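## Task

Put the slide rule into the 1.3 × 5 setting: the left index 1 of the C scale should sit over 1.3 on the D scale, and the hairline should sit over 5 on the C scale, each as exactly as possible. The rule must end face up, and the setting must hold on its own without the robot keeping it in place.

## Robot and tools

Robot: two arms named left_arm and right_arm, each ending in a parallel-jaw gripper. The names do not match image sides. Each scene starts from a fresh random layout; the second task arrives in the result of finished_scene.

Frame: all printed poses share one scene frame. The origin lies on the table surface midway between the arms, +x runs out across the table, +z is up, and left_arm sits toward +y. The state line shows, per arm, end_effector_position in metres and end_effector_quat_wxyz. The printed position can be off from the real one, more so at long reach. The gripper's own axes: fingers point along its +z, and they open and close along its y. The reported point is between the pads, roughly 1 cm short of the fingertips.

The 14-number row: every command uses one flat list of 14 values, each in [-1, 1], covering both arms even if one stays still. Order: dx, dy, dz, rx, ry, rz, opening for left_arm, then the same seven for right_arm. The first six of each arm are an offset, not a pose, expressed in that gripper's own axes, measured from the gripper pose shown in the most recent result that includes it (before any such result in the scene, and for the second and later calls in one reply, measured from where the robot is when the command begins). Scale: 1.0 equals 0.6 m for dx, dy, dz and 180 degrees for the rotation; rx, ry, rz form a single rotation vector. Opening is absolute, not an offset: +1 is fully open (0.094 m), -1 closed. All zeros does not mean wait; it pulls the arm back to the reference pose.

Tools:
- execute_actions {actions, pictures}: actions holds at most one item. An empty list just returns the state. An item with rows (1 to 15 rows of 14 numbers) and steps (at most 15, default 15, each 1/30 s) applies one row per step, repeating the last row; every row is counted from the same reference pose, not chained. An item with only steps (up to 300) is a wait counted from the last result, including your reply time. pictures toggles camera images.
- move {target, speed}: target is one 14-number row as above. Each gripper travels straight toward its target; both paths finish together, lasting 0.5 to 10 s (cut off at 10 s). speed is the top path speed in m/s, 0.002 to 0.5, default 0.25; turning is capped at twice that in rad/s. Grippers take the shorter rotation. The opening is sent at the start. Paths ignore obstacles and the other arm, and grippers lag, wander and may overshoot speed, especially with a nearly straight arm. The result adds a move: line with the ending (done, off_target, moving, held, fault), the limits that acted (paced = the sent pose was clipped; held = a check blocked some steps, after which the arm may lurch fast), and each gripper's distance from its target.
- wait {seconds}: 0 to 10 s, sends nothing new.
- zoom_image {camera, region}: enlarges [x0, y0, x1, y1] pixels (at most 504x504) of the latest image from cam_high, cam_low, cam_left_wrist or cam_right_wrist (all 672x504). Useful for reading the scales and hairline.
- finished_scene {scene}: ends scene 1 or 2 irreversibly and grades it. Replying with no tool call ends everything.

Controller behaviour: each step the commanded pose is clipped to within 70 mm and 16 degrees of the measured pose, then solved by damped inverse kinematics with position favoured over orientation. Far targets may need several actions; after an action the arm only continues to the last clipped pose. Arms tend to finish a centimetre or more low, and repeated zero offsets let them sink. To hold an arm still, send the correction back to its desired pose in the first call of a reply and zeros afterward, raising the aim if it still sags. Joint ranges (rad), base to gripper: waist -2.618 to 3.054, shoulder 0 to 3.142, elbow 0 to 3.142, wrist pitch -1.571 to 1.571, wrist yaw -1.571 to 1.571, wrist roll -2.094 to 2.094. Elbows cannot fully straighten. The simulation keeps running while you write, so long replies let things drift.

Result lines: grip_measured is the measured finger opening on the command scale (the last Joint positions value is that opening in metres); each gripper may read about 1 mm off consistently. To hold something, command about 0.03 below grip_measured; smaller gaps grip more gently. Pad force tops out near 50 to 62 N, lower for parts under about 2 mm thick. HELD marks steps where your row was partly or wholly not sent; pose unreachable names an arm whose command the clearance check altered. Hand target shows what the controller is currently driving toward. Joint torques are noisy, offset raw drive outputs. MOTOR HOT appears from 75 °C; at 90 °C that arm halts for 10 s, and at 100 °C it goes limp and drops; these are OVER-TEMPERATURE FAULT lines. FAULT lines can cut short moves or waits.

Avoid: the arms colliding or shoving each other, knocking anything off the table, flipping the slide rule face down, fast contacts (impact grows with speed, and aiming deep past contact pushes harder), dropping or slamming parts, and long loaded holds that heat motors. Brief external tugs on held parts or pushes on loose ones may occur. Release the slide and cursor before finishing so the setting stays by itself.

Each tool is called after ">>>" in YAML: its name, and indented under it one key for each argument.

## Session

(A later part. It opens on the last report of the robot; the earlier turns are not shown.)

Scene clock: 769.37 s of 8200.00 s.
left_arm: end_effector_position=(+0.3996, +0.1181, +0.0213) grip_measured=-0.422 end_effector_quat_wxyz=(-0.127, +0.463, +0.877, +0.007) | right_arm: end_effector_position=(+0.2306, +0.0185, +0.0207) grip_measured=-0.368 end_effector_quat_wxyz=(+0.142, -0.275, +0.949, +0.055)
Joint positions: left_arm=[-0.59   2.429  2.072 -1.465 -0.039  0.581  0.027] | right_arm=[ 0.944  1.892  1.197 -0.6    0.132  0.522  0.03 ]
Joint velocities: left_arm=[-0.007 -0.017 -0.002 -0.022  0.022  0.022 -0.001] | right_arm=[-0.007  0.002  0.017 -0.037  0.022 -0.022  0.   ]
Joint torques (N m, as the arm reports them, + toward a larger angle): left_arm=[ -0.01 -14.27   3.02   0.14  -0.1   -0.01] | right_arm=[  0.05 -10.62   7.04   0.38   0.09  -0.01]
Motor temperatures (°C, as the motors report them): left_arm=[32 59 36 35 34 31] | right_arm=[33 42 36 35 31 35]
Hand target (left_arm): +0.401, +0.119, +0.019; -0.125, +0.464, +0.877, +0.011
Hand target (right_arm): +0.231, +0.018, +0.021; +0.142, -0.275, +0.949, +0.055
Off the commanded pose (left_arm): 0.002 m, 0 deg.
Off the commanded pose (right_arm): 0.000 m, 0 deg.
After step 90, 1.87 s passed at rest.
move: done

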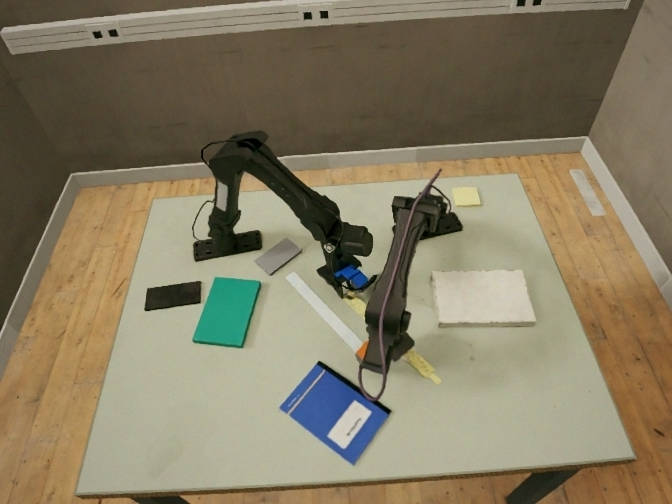

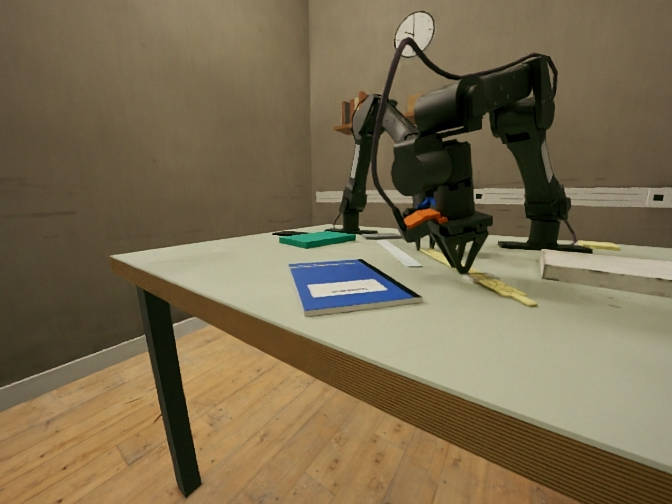

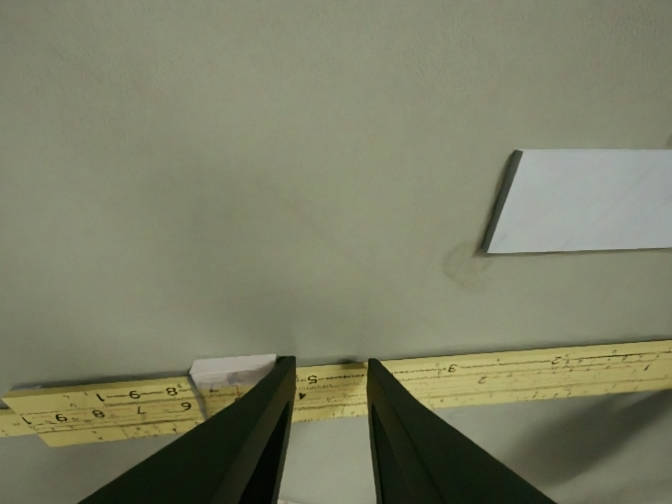

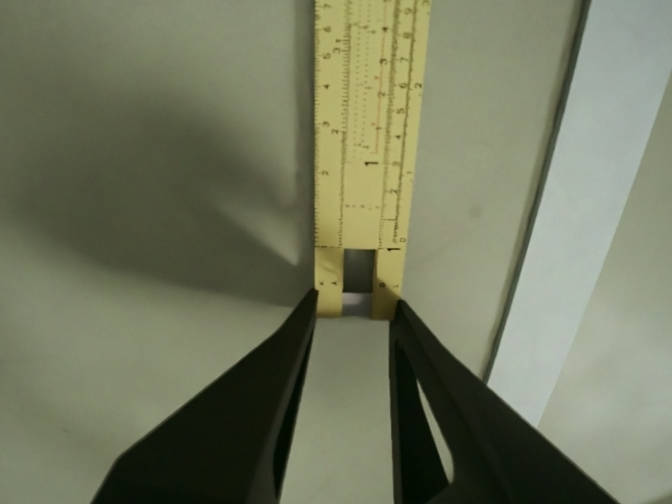

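>>> move:
  target: [0,0,0,0,0,0,-0.39,0,0,0,0,0,0,-0.41]
  speed: 0.03

>>> zoom_image:
  camera: "cam_left_wrist"
  region: [160,330,320,450]

Scene clock: 772.77 s of 8200.00 s.
left_arm: end_effector_position=(+0.3990, +0.1177, +0.0214) grip_measured=-0.392 end_effector_quat_wxyz=(-0.127, +0.463, +0.877, +0.006) | right_arm: end_effector_position=(+0.2306, +0.0185, +0.0207) grip_measured=-0.368 end_effector_quat_wxyz=(+0.142, -0.275, +0.949, +0.055)
Joint positions: left_arm=[-0.59   2.429  2.072 -1.467 -0.036  0.581  0.029] | right_arm=[ 0.944  1.892  1.197 -0.6    0.132  0.522  0.03 ]
Joint velocities: left_arm=[-0.012 -0.002  0.002  0.007  0.022 -0.066 -0.001] | right_arm=[ 0.002  0.002 -0.012  0.022  0.037  0.037  0.   ]
Joint torques (N m, as the arm reports them, + toward a larger angle): left_arm=[  0.04 -14.11   3.53   0.08  -0.05  -0.01] | right_arm=[  0.07 -10.46   7.33   0.43   0.09   0.01]
Motor temperatures (°C, as the motors report them): left_arm=[32 59 36 35 34 31] | right_arm=[33 42 36 35 31 35]
Hand target (left_arm): +0.400, +0.118, +0.021; -0.127, +0.463, +0.877, +0.007
Hand target (right_arm): +0.231, +0.018, +0.021; +0.142, -0.275, +0.949, +0.055
Off the commanded pose (left_arm): 0.001 m, 0 deg.
Off the commanded pose (right_arm): 0.000 m, 0 deg.
move: done

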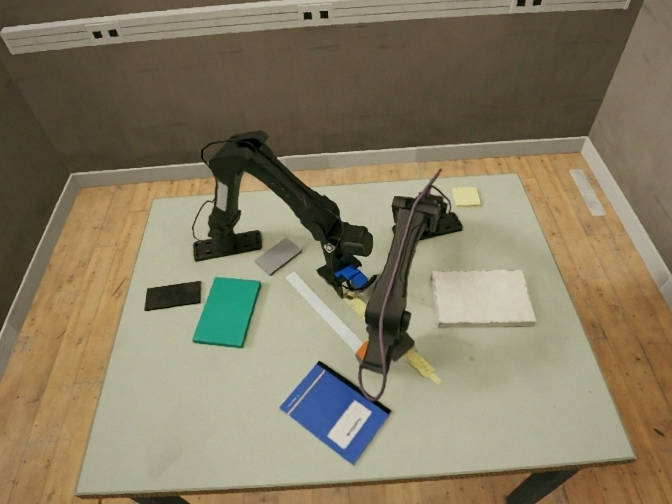

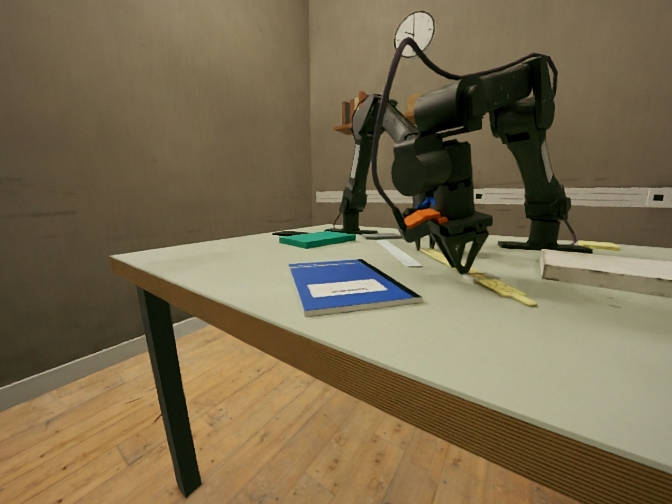

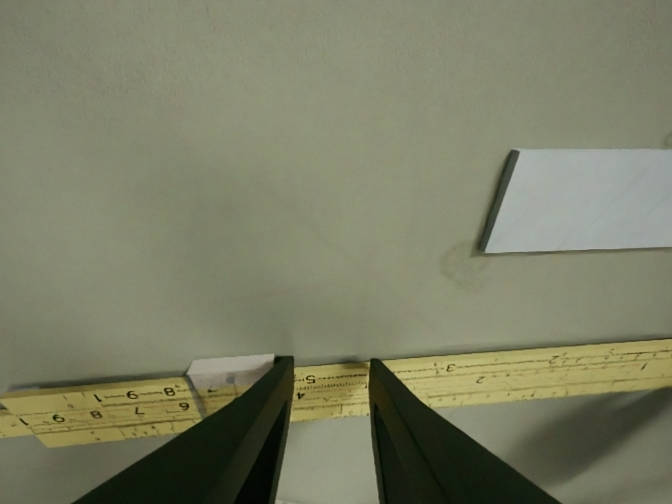

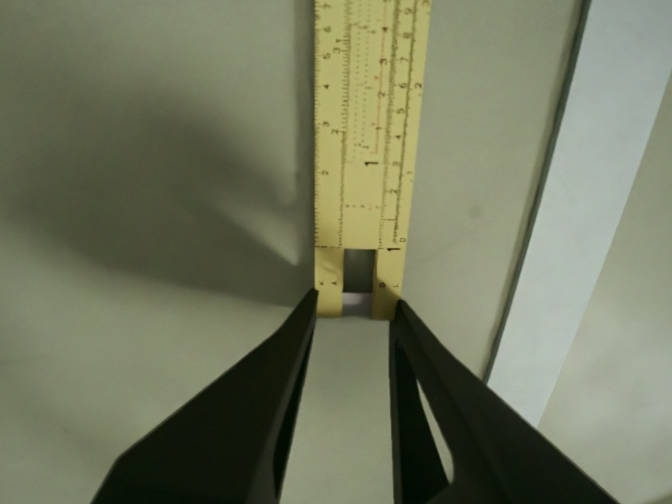

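Region (160, 330, 320, 450) of cam_left_wrist's 672x504 image, scaled by 3.150, with more detail than that image has; it fills the top 378 rows of this view, and the rest is white.

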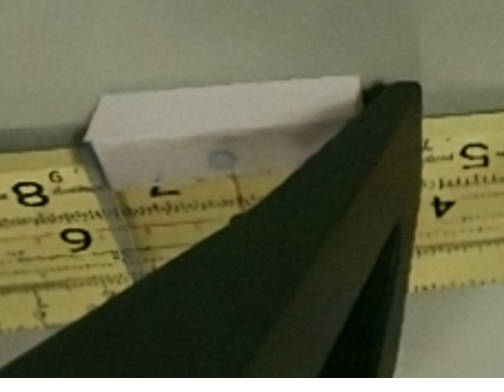

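>>> move:
  target: [0,0,-0.008,0,0,0,-0.45,0,0,0,0,0,0,-0.41]
  speed: 0.02

>>> zoom_image:
  camera: "cam_left_wrist"
  region: [160,330,320,450]

Scene clock: 779.70 s of 8200.00 s.
left_arm: end_effector_position=(+0.3994, +0.1183, +0.0219) grip_measured=-0.448 end_effector_quat_wxyz=(-0.127, +0.463, +0.877, +0.007) | right_arm: end_effector_position=(+0.2304, +0.0186, +0.0207) grip_measured=-0.368 end_effector_quat_wxyz=(+0.141, -0.275, +0.949, +0.055)
Joint positions: left_arm=[-0.59   2.429  2.074 -1.468 -0.039  0.581  0.026] | right_arm=[ 0.944  1.892  1.197 -0.6    0.13   0.522  0.03 ]
Joint velocities: left_arm=[-0.002 -0.007  0.002  0.007 -0.022 -0.051 -0.001] | right_arm=[-0.007  0.002 -0.002  0.022  0.066 -0.051 -0.   ]
Joint torques (N m, as the arm reports them, + toward a larger angle): left_arm=[ -0.04 -13.89   5.15  -0.15   0.05  -0.02] | right_arm=[  0.03 -10.67   7.14   0.38   0.13   0.03]
Motor temperatures (°C, as the motors report them): left_arm=[32 59 36 35 34 31] | right_arm=[33 42 36 35 31 35]
Hand target (left_arm): +0.400, +0.117, +0.026; -0.127, +0.463, +0.877, +0.005
Hand target (right_arm): +0.231, +0.018, +0.021; +0.142, -0.275, +0.949, +0.055
Off the commanded pose (left_arm): 0.004 m, 0 deg.
Off the commanded pose (right_arm): 0.000 m, 0 deg.
After step 90, 3.23 s passed at rest.
move: done

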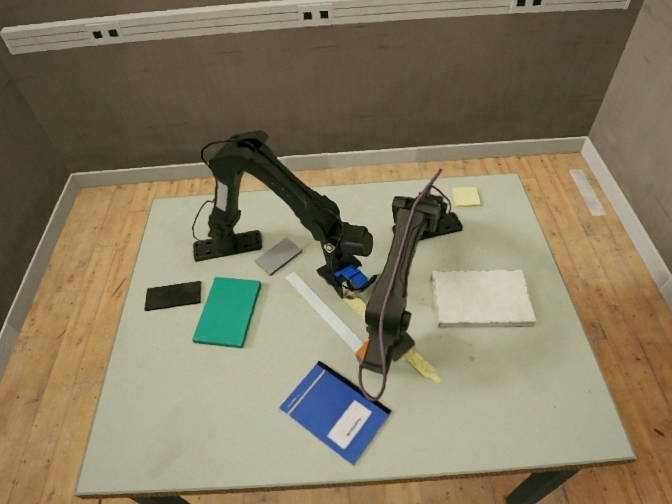

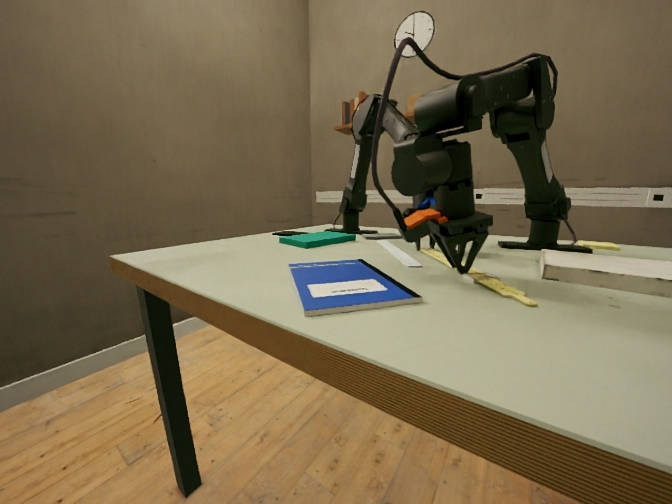

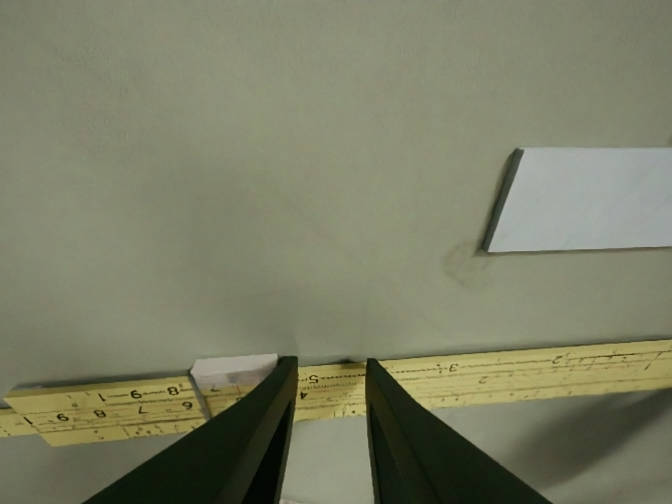

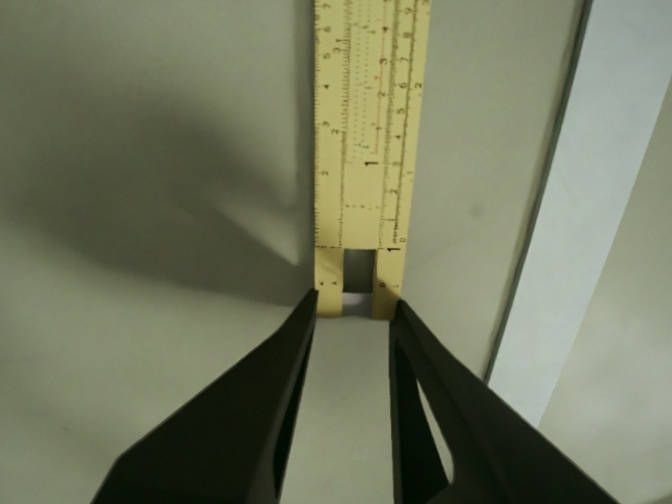

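Region (160, 330, 320, 450) of cam_left_wrist's 672x504 image, scaled by 3.150, with more detail than that image has; it fills the top 378 rows of this view, and the rest is white.

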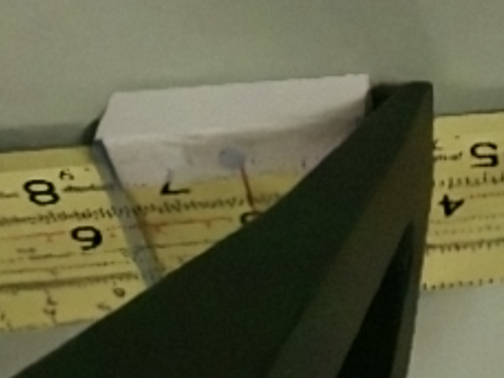

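>>> move:
  target: [0,0,-0.013,0,0,0,-0.45,0,0,0,0,0,0,-0.41]
  speed: 0.02

>>> zoom_image:
  camera: "cam_left_wrist"
  region: [160,330,320,450]

Scene clock: 782.63 s of 8200.00 s.
left_arm: end_effector_position=(+0.3979, +0.1188, +0.0227) grip_measured=-0.448 end_effector_quat_wxyz=(-0.133, +0.463, +0.876, +0.007) | right_arm: end_effector_position=(+0.2303, +0.0186, +0.0207) grip_measured=-0.368 end_effector_quat_wxyz=(+0.141, -0.275, +0.949, +0.055)
Joint positions: left_arm=[-0.59   2.436  2.086 -1.486 -0.039  0.581  0.026] | right_arm=[ 0.944  1.892  1.197 -0.6    0.13   0.522  0.03 ]
Joint velocities: left_arm=[ 0.027  0.002 -0.027 -0.007  0.007  0.022 -0.001] | right_arm=[-0.007 -0.012 -0.002 -0.007 -0.051 -0.081 -0.   ]
Joint torques (N m, as the arm reports them, + toward a larger angle): left_arm=[  0.   -14.32   5.6   -0.11   0.01  -0.04] | right_arm=[ -0.11 -10.61   6.95   0.38   0.11  -0.04]
Motor temperatures (°C, as the motors report them): left_arm=[32 59 36 35 34 31] | right_arm=[33 42 36 35 31 35]
Hand target (left_arm): +0.401, +0.117, +0.029; -0.127, +0.463, +0.877, +0.007
Hand target (right_arm): +0.230, +0.019, +0.021; +0.141, -0.275, +0.949, +0.055
Off the commanded pose (left_arm): 0.008 m, 1 deg.
Off the commanded pose (right_arm): 0.000 m, 0 deg.
move: done

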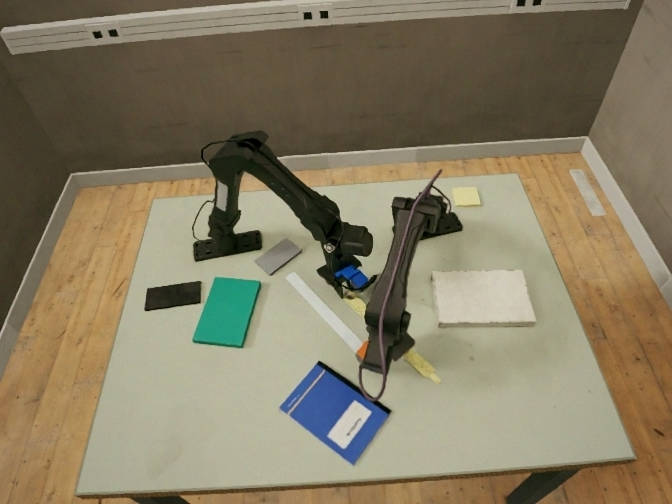

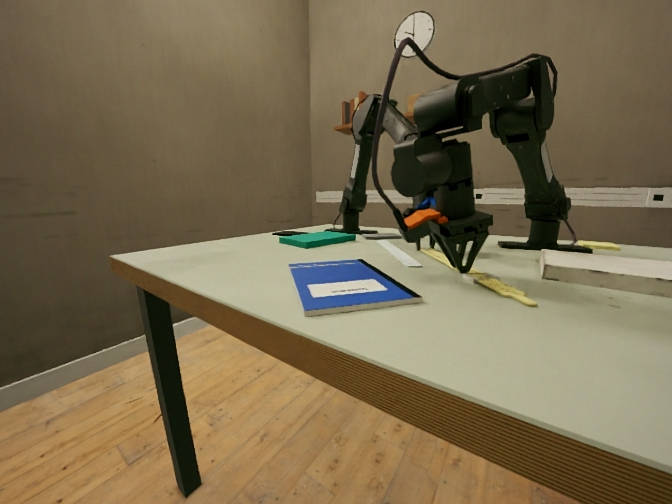

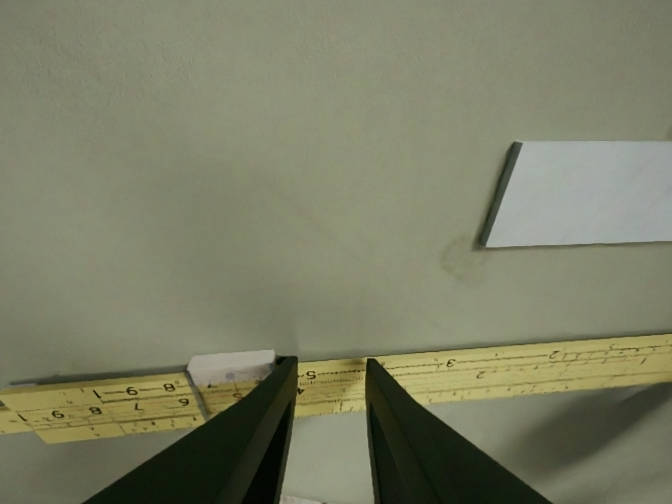

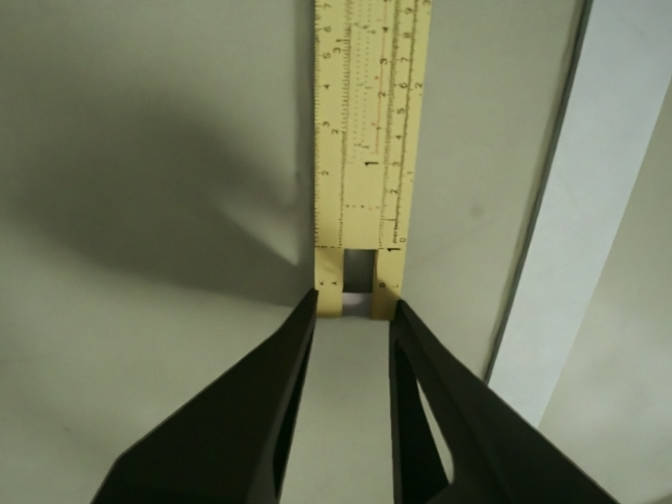

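Region (160, 330, 320, 450) of cam_left_wrist's 672x504 image, scaled by 3.150, with more detail than that image has; it fills the top 378 rows of this view, and the rest is white.

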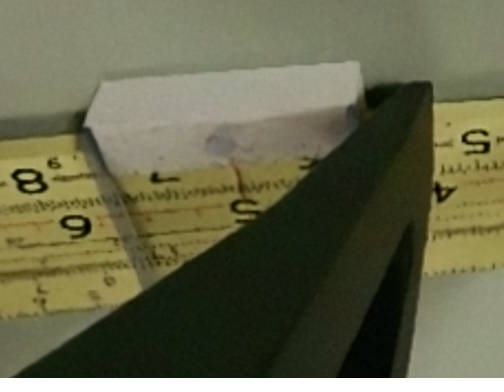

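>>> move:
  target: [0,0,-0.004,0,0,0,-0.41,0,0,0,0,0,0,-0.41]
  speed: 0.02

>>> zoom_image:
  camera: "cam_left_wrist"
  region: [160,330,320,450]

Scene clock: 785.53 s of 8200.00 s.
left_arm: end_effector_position=(+0.3975, +0.1190, +0.0229) grip_measured=-0.412 end_effector_quat_wxyz=(-0.134, +0.463, +0.876, +0.007) | right_arm: end_effector_position=(+0.2303, +0.0186, +0.0207) grip_measured=-0.368 end_effector_quat_wxyz=(+0.141, -0.275, +0.949, +0.055)
Joint positions: left_arm=[-0.59   2.436  2.086 -1.488 -0.039  0.581  0.028] | right_arm=[ 0.944  1.892  1.197 -0.6    0.13   0.522  0.03 ]
Joint velocities: left_arm=[ 0.007  0.012  0.002  0.066 -0.022 -0.081  0.   ] | right_arm=[ 0.007  0.007 -0.017  0.007  0.022  0.022 -0.   ]
Joint torques (N m, as the arm reports them, + toward a larger angle): left_arm=[  0.05 -14.15   4.39  -0.1   -0.02   0.  ] | right_arm=[ -0.03 -10.72   7.11   0.36   0.12   0.03]
Motor temperatures (°C, as the motors report them): left_arm=[32 59 36 35 34 31] | right_arm=[33 42 36 35 31 35]
Hand target (left_arm): +0.398, +0.119, +0.025; -0.133, +0.463, +0.876, +0.007
Hand target (right_arm): +0.230, +0.019, +0.021; +0.141, -0.275, +0.949, +0.055
Off the commanded pose (left_arm): 0.002 m, 0 deg.
Off the commanded pose (right_arm): 0.000 m, 0 deg.
move: done

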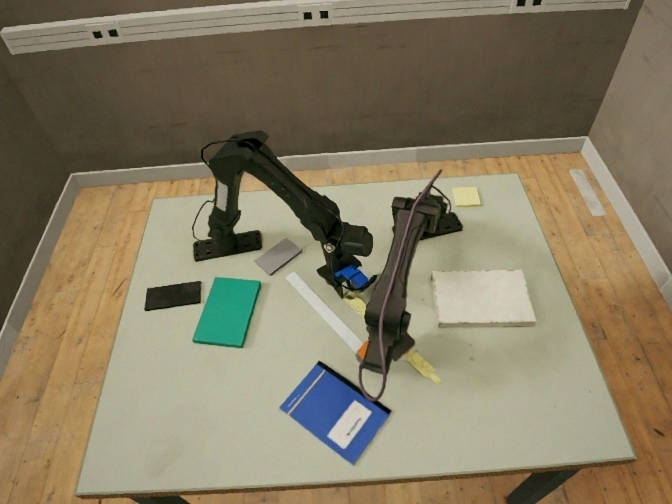

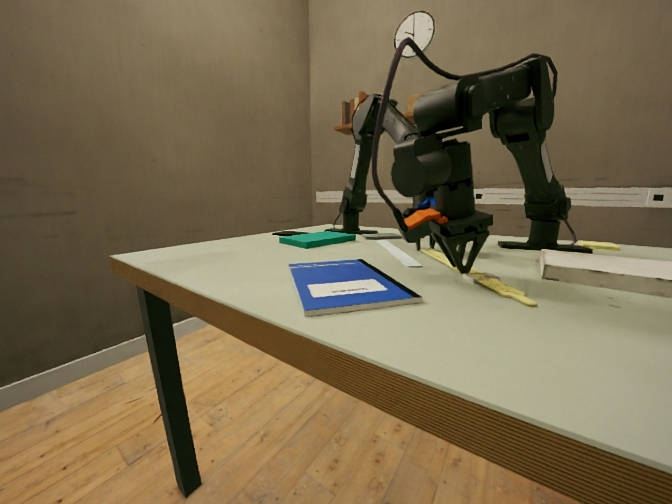

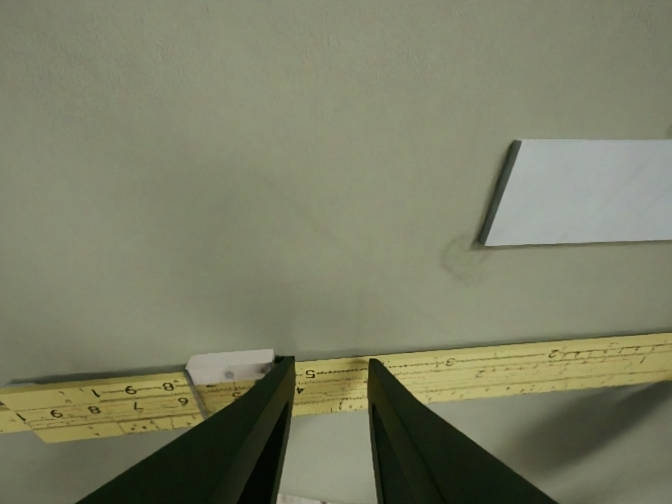

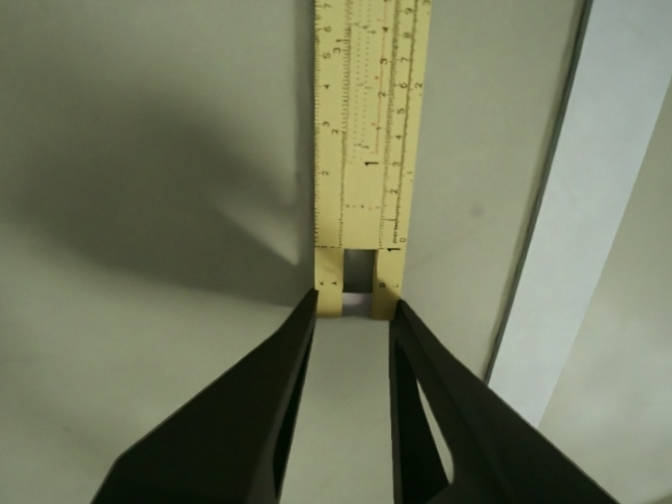

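Region (160, 330, 320, 450) of cam_left_wrist's 672x504 image, scaled by 3.150, with more detail than that image has; it fills the top 378 rows of this view, and the rest is white.

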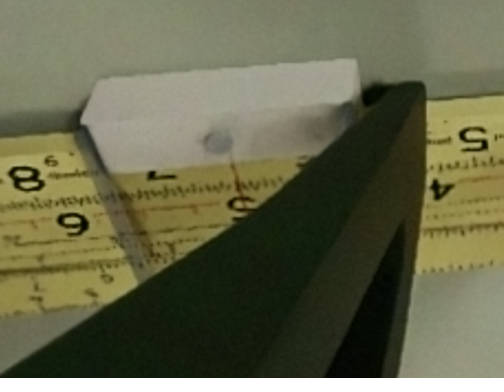

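>>> move:
  target: [0,0,-0.004,0,0,0,-0.38,0,0,0,0,0,0,-0.41]
  speed: 0.02

>>> zoom_image:
  camera: "cam_left_wrist"
  region: [160,330,320,450]

Scene clock: 789.17 s of 8200.00 s.
left_arm: end_effector_position=(+0.3975, +0.1190, +0.0229) grip_measured=-0.382 end_effector_quat_wxyz=(-0.134, +0.463, +0.876, +0.007) | right_arm: end_effector_position=(+0.2303, +0.0186, +0.0207) grip_measured=-0.368 end_effector_quat_wxyz=(+0.141, -0.275, +0.949, +0.055)
Joint positions: left_arm=[-0.59   2.436  2.086 -1.488 -0.039  0.581  0.029] | right_arm=[ 0.944  1.892  1.197 -0.6    0.13   0.522  0.03 ]
Joint velocities: left_arm=[ 0.002 -0.012  0.002 -0.051  0.022 -0.007  0.   ] | right_arm=[-0.002 -0.007  0.007  0.051  0.11   0.022  0.   ]
Joint torques (N m, as the arm reports them, + toward a larger angle): left_arm=[  0.04 -13.98   4.45  -0.08  -0.03  -0.01] | right_arm=[  0.   -10.51   7.13   0.43   0.1   -0.03]
Motor temperatures (°C, as the motors report them): left_arm=[32 59 36 35 34 31] | right_arm=[33 42 36 35 31 35]
Hand target (left_arm): +0.398, +0.119, +0.025; -0.134, +0.463, +0.876, +0.007
Hand target (right_arm): +0.230, +0.019, +0.021; +0.141, -0.275, +0.949, +0.055
Off the commanded pose (left_arm): 0.002 m, 0 deg.
Off the commanded pose (right_arm): 0.000 m, 0 deg.
move: done

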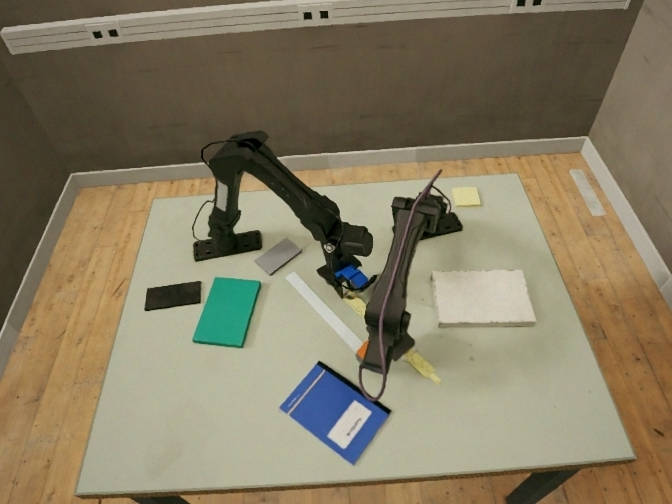

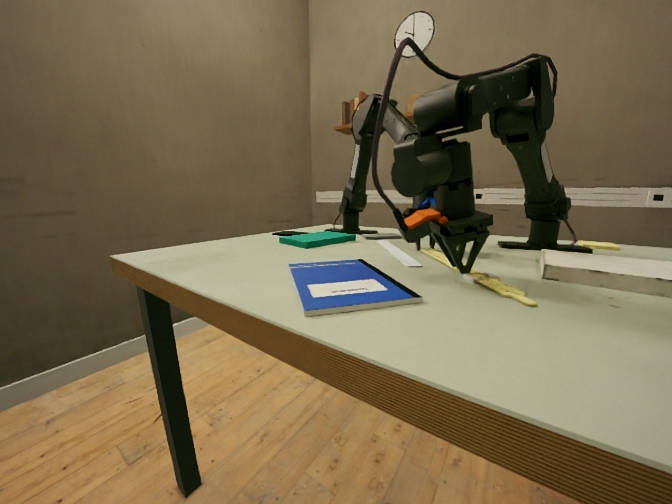

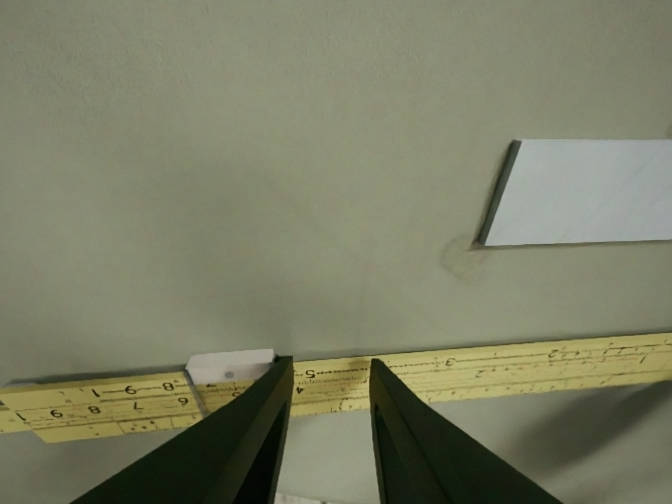

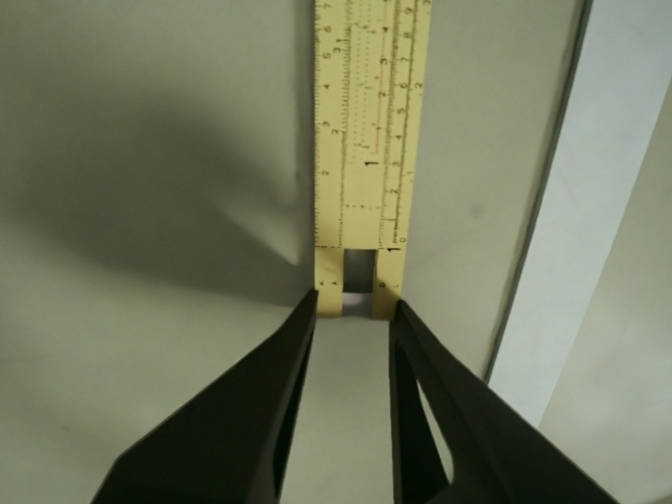

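Region (160, 330, 320, 450) of cam_left_wrist's 672x504 image, scaled by 3.150, with more detail than that image has; it fills the top 378 rows of this view, and the rest is white.

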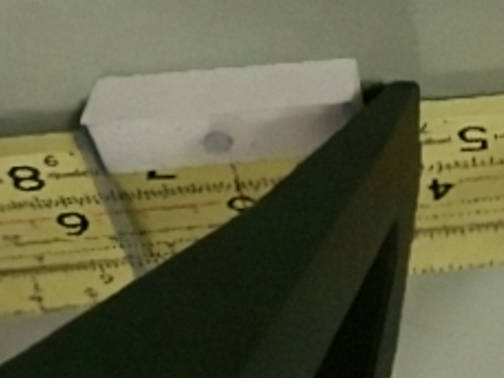

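No contact yet; continuing in small steps.

>>> move:
  target: [0,0,-0.004,0,0,0,-0.35,0,0,0,0,0,0,-0.41]
  speed: 0.02

>>> zoom_image:
  camera: "cam_left_wrist"
  region: [160,330,320,450]

Scene clock: 791.83 s of 8200.00 s.
left_arm: end_effector_position=(+0.3974, +0.1191, +0.0229) grip_measured=-0.352 end_effector_quat_wxyz=(-0.134, +0.463, +0.876, +0.007) | right_arm: end_effector_position=(+0.2303, +0.0186, +0.0207) grip_measured=-0.368 end_effector_quat_wxyz=(+0.141, -0.275, +0.949, +0.055)
Joint positions: left_arm=[-0.59   2.436  2.086 -1.488 -0.039  0.581  0.03 ] | right_arm=[ 0.944  1.892  1.197 -0.6    0.13   0.522  0.03 ]
Joint velocities: left_arm=[-0.012 -0.017 -0.012 -0.066 -0.022  0.037 -0.001] | right_arm=[-0.007  0.002 -0.007 -0.022 -0.051  0.007 -0.   ]
Joint torques (N m, as the arm reports them, + toward a larger angle): left_arm=[  0.06 -14.04   4.48  -0.11  -0.02  -0.03] | right_arm=[ -0.08 -10.59   7.46   0.45   0.1   -0.01]
Motor temperatures (°C, as the motors report them): left_arm=[32 59 36 35 34 31] | right_arm=[33 42 36 35 31 35]
Hand target (left_arm): +0.398, +0.119, +0.025; -0.134, +0.463, +0.876, +0.007
Hand target (right_arm): +0.230, +0.019, +0.021; +0.141, -0.275, +0.949, +0.055
Off the commanded pose (left_arm): 0.002 m, 0 deg.
Off the commanded pose (right_arm): 0.000 m, 0 deg.
move: done

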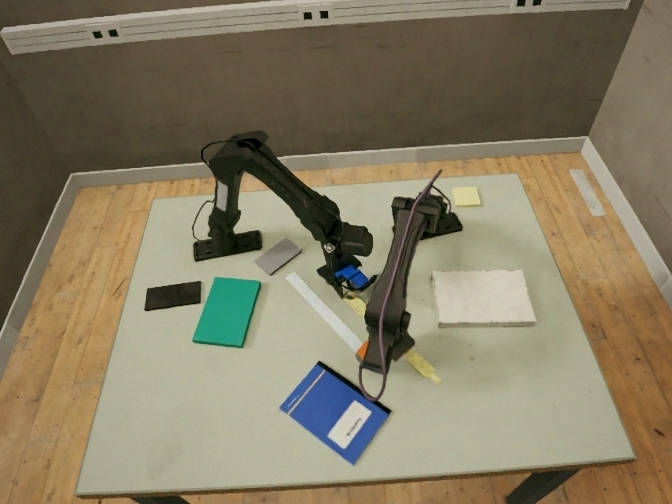

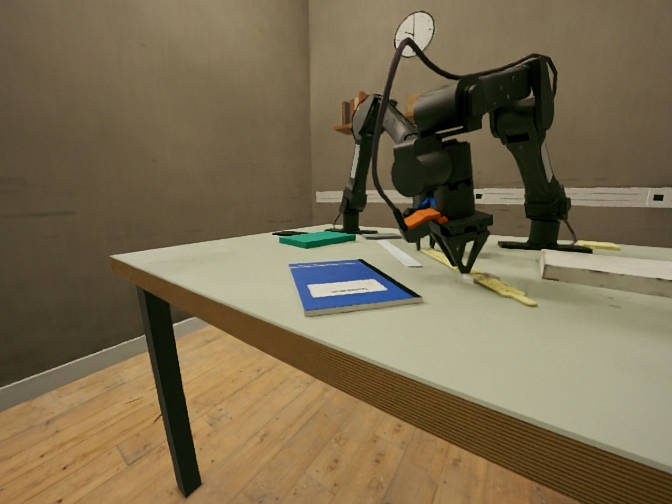

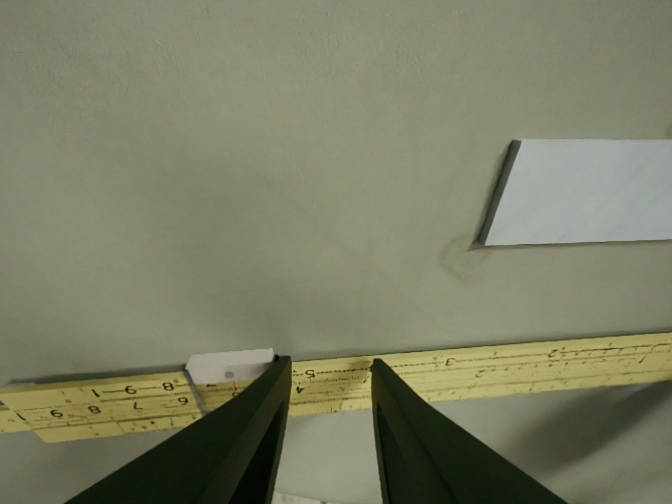

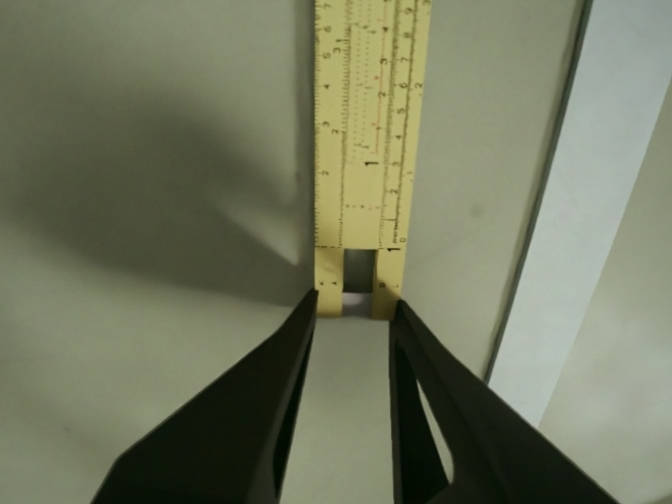

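Region (160, 330, 320, 450) of cam_left_wrist's 672x504 image, scaled by 3.150, with more detail than that image has; it fills the top 378 rows of this view, and the rest is white.

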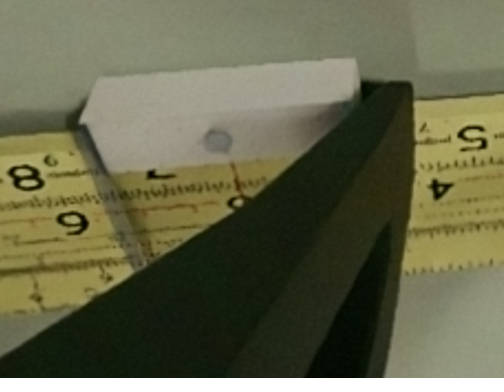

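>>> move:
  target: [0,0,-0.004,0,0,0,-0.32,0,0,0,0,0,0,-0.41]
  speed: 0.02

>>> zoom_image:
  camera: "cam_left_wrist"
  region: [160,330,320,450]

Scene clock: 794.60 s of 8200.00 s.
left_arm: end_effector_position=(+0.3973, +0.1191, +0.0229) grip_measured=-0.322 end_effector_quat_wxyz=(-0.134, +0.463, +0.876, +0.007) | right_arm: end_effector_position=(+0.2303, +0.0186, +0.0207) grip_measured=-0.368 end_effector_quat_wxyz=(+0.141, -0.275, +0.949, +0.055)
Joint positions: left_arm=[-0.59   2.436  2.086 -1.488 -0.039  0.581  0.032] | right_arm=[ 0.944  1.892  1.197 -0.6    0.13   0.522  0.03 ]
Joint velocities: left_arm=[ 0.027 -0.007  0.002 -0.037  0.007 -0.022  0.001] | right_arm=[ 0.012 -0.012 -0.007  0.007 -0.007  0.022 -0.001]
Joint torques (N m, as the arm reports them, + toward a larger angle): left_arm=[  0.1  -14.04   4.48  -0.1   -0.01  -0.01] | right_arm=[ -0.01 -10.33   6.93   0.41   0.1   -0.02]
Motor temperatures (°C, as the motors report them): left_arm=[32 59 36 35 34 31] | right_arm=[33 42 36 35 31 35]
Hand target (left_arm): +0.398, +0.119, +0.025; -0.134, +0.463, +0.876, +0.007
Hand target (right_arm): +0.230, +0.019, +0.021; +0.141, -0.275, +0.949, +0.055
Off the commanded pose (left_arm): 0.002 m, 0 deg.
Off the commanded pose (right_arm): 0.000 m, 0 deg.
move: done

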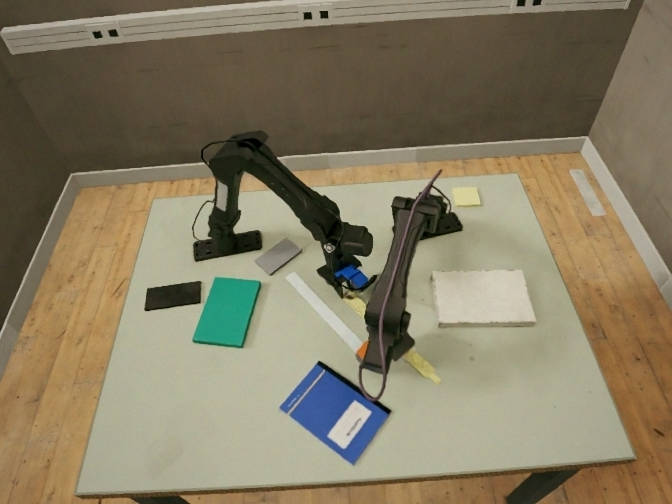

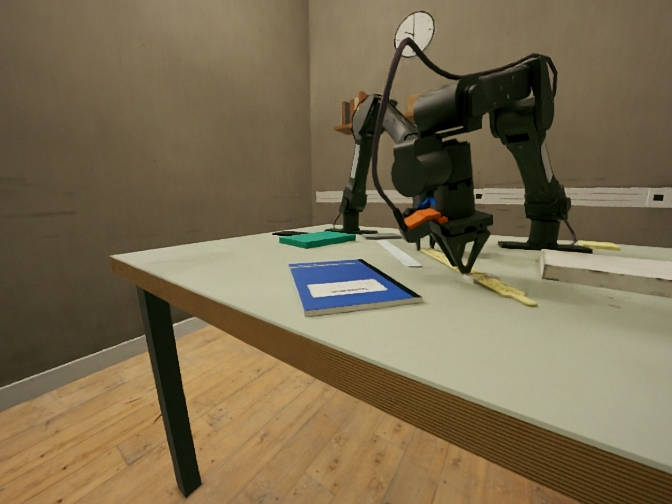

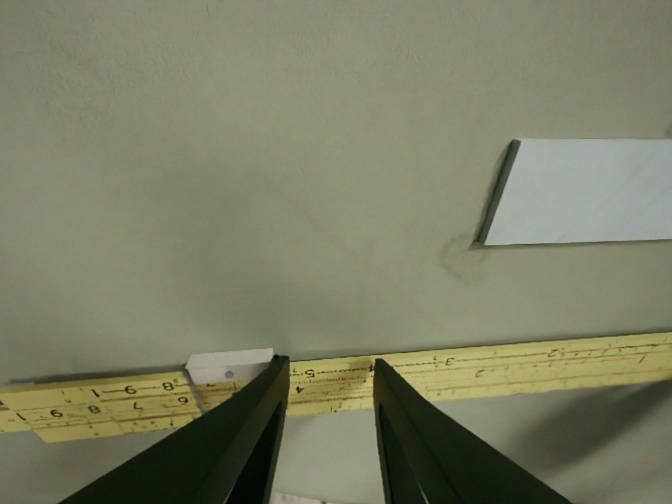

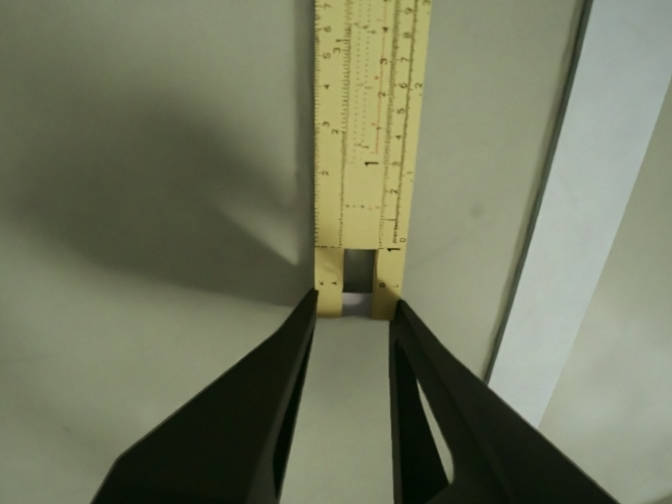

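Region (160, 330, 320, 450) of cam_left_wrist's 672x504 image, scaled by 3.150, with more detail than that image has; it fills the top 378 rows of this view, and the rest is white.

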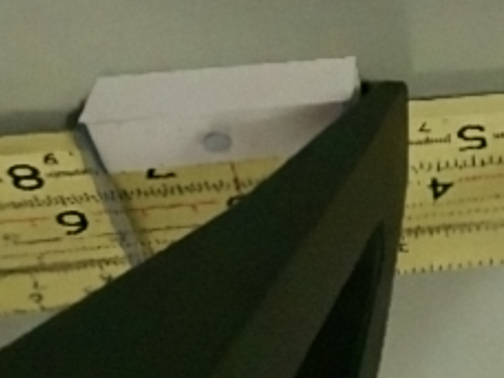

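>>> move:
  target: [0,0,-0.004,0,0,0,-0.295,0,0,0,0,0,0,-0.41]
  speed: 0.02

>>> zoom_image:
  camera: "cam_left_wrist"
  region: [160,330,320,450]

Scene clock: 796.90 s of 8200.00 s.
left_arm: end_effector_position=(+0.3972, +0.1191, +0.0229) grip_measured=-0.297 end_effector_quat_wxyz=(-0.135, +0.463, +0.876, +0.006) | right_arm: end_effector_position=(+0.2303, +0.0186, +0.0207) grip_measured=-0.368 end_effector_quat_wxyz=(+0.141, -0.275, +0.949, +0.055)
Joint positions: left_arm=[-0.59   2.436  2.086 -1.489 -0.039  0.581  0.033] | right_arm=[ 0.944  1.892  1.197 -0.6    0.13   0.522  0.03 ]
Joint velocities: left_arm=[-0.012 -0.002  0.017 -0.022  0.007 -0.051 -0.   ] | right_arm=[ 0.002 -0.002  0.002  0.022 -0.022  0.022 -0.   ]
Joint torques (N m, as the arm reports them, + toward a larger angle): left_arm=[  0.1  -14.06   4.57  -0.09  -0.01  -0.02] | right_arm=[ -0.06 -10.46   7.06   0.38   0.16  -0.02]
Motor temperatures (°C, as the motors report them): left_arm=[32 59 36 35 34 31] | right_arm=[33 42 36 35 31 35]
Hand target (left_arm): +0.398, +0.119, +0.025; -0.134, +0.463, +0.876, +0.006
Hand target (right_arm): +0.230, +0.019, +0.021; +0.141, -0.275, +0.949, +0.055
Off the commanded pose (left_arm): 0.002 m, 0 deg.
Off the commanded pose (right_arm): 0.000 m, 0 deg.
move: done

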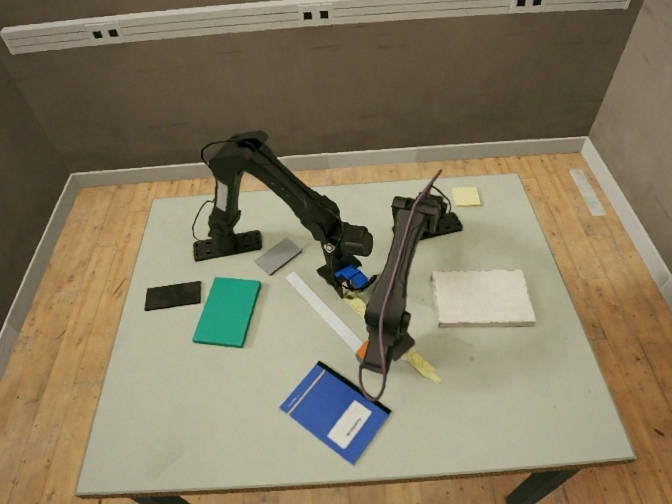

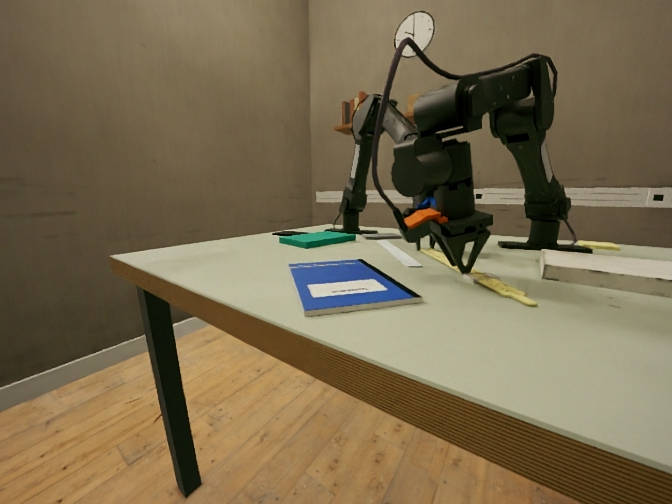

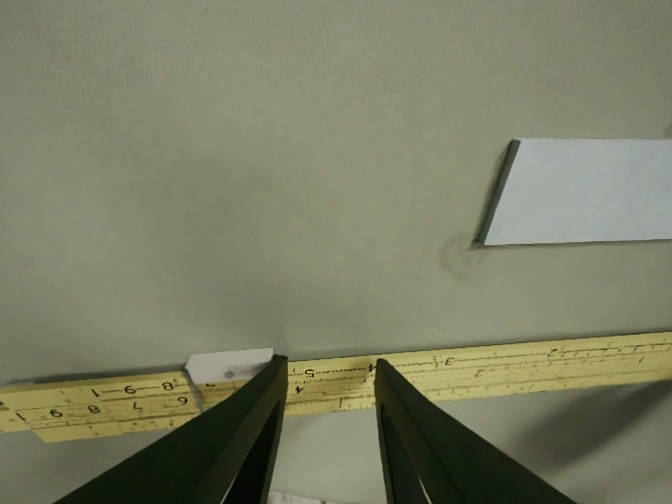

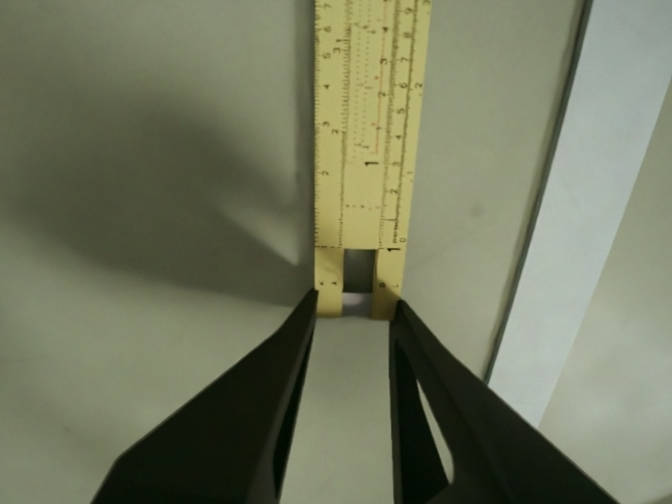

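Region (160, 330, 320, 450) of cam_left_wrist's 672x504 image, scaled by 3.150, with more detail than that image has; it fills the top 378 rows of this view, and the rest is white.

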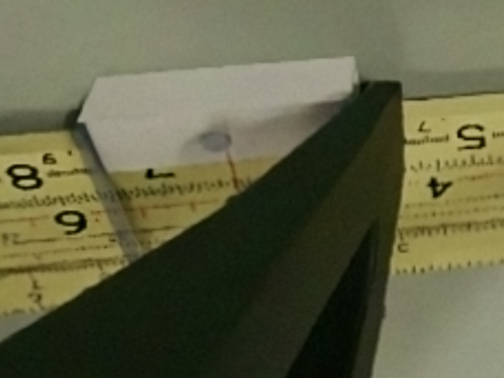

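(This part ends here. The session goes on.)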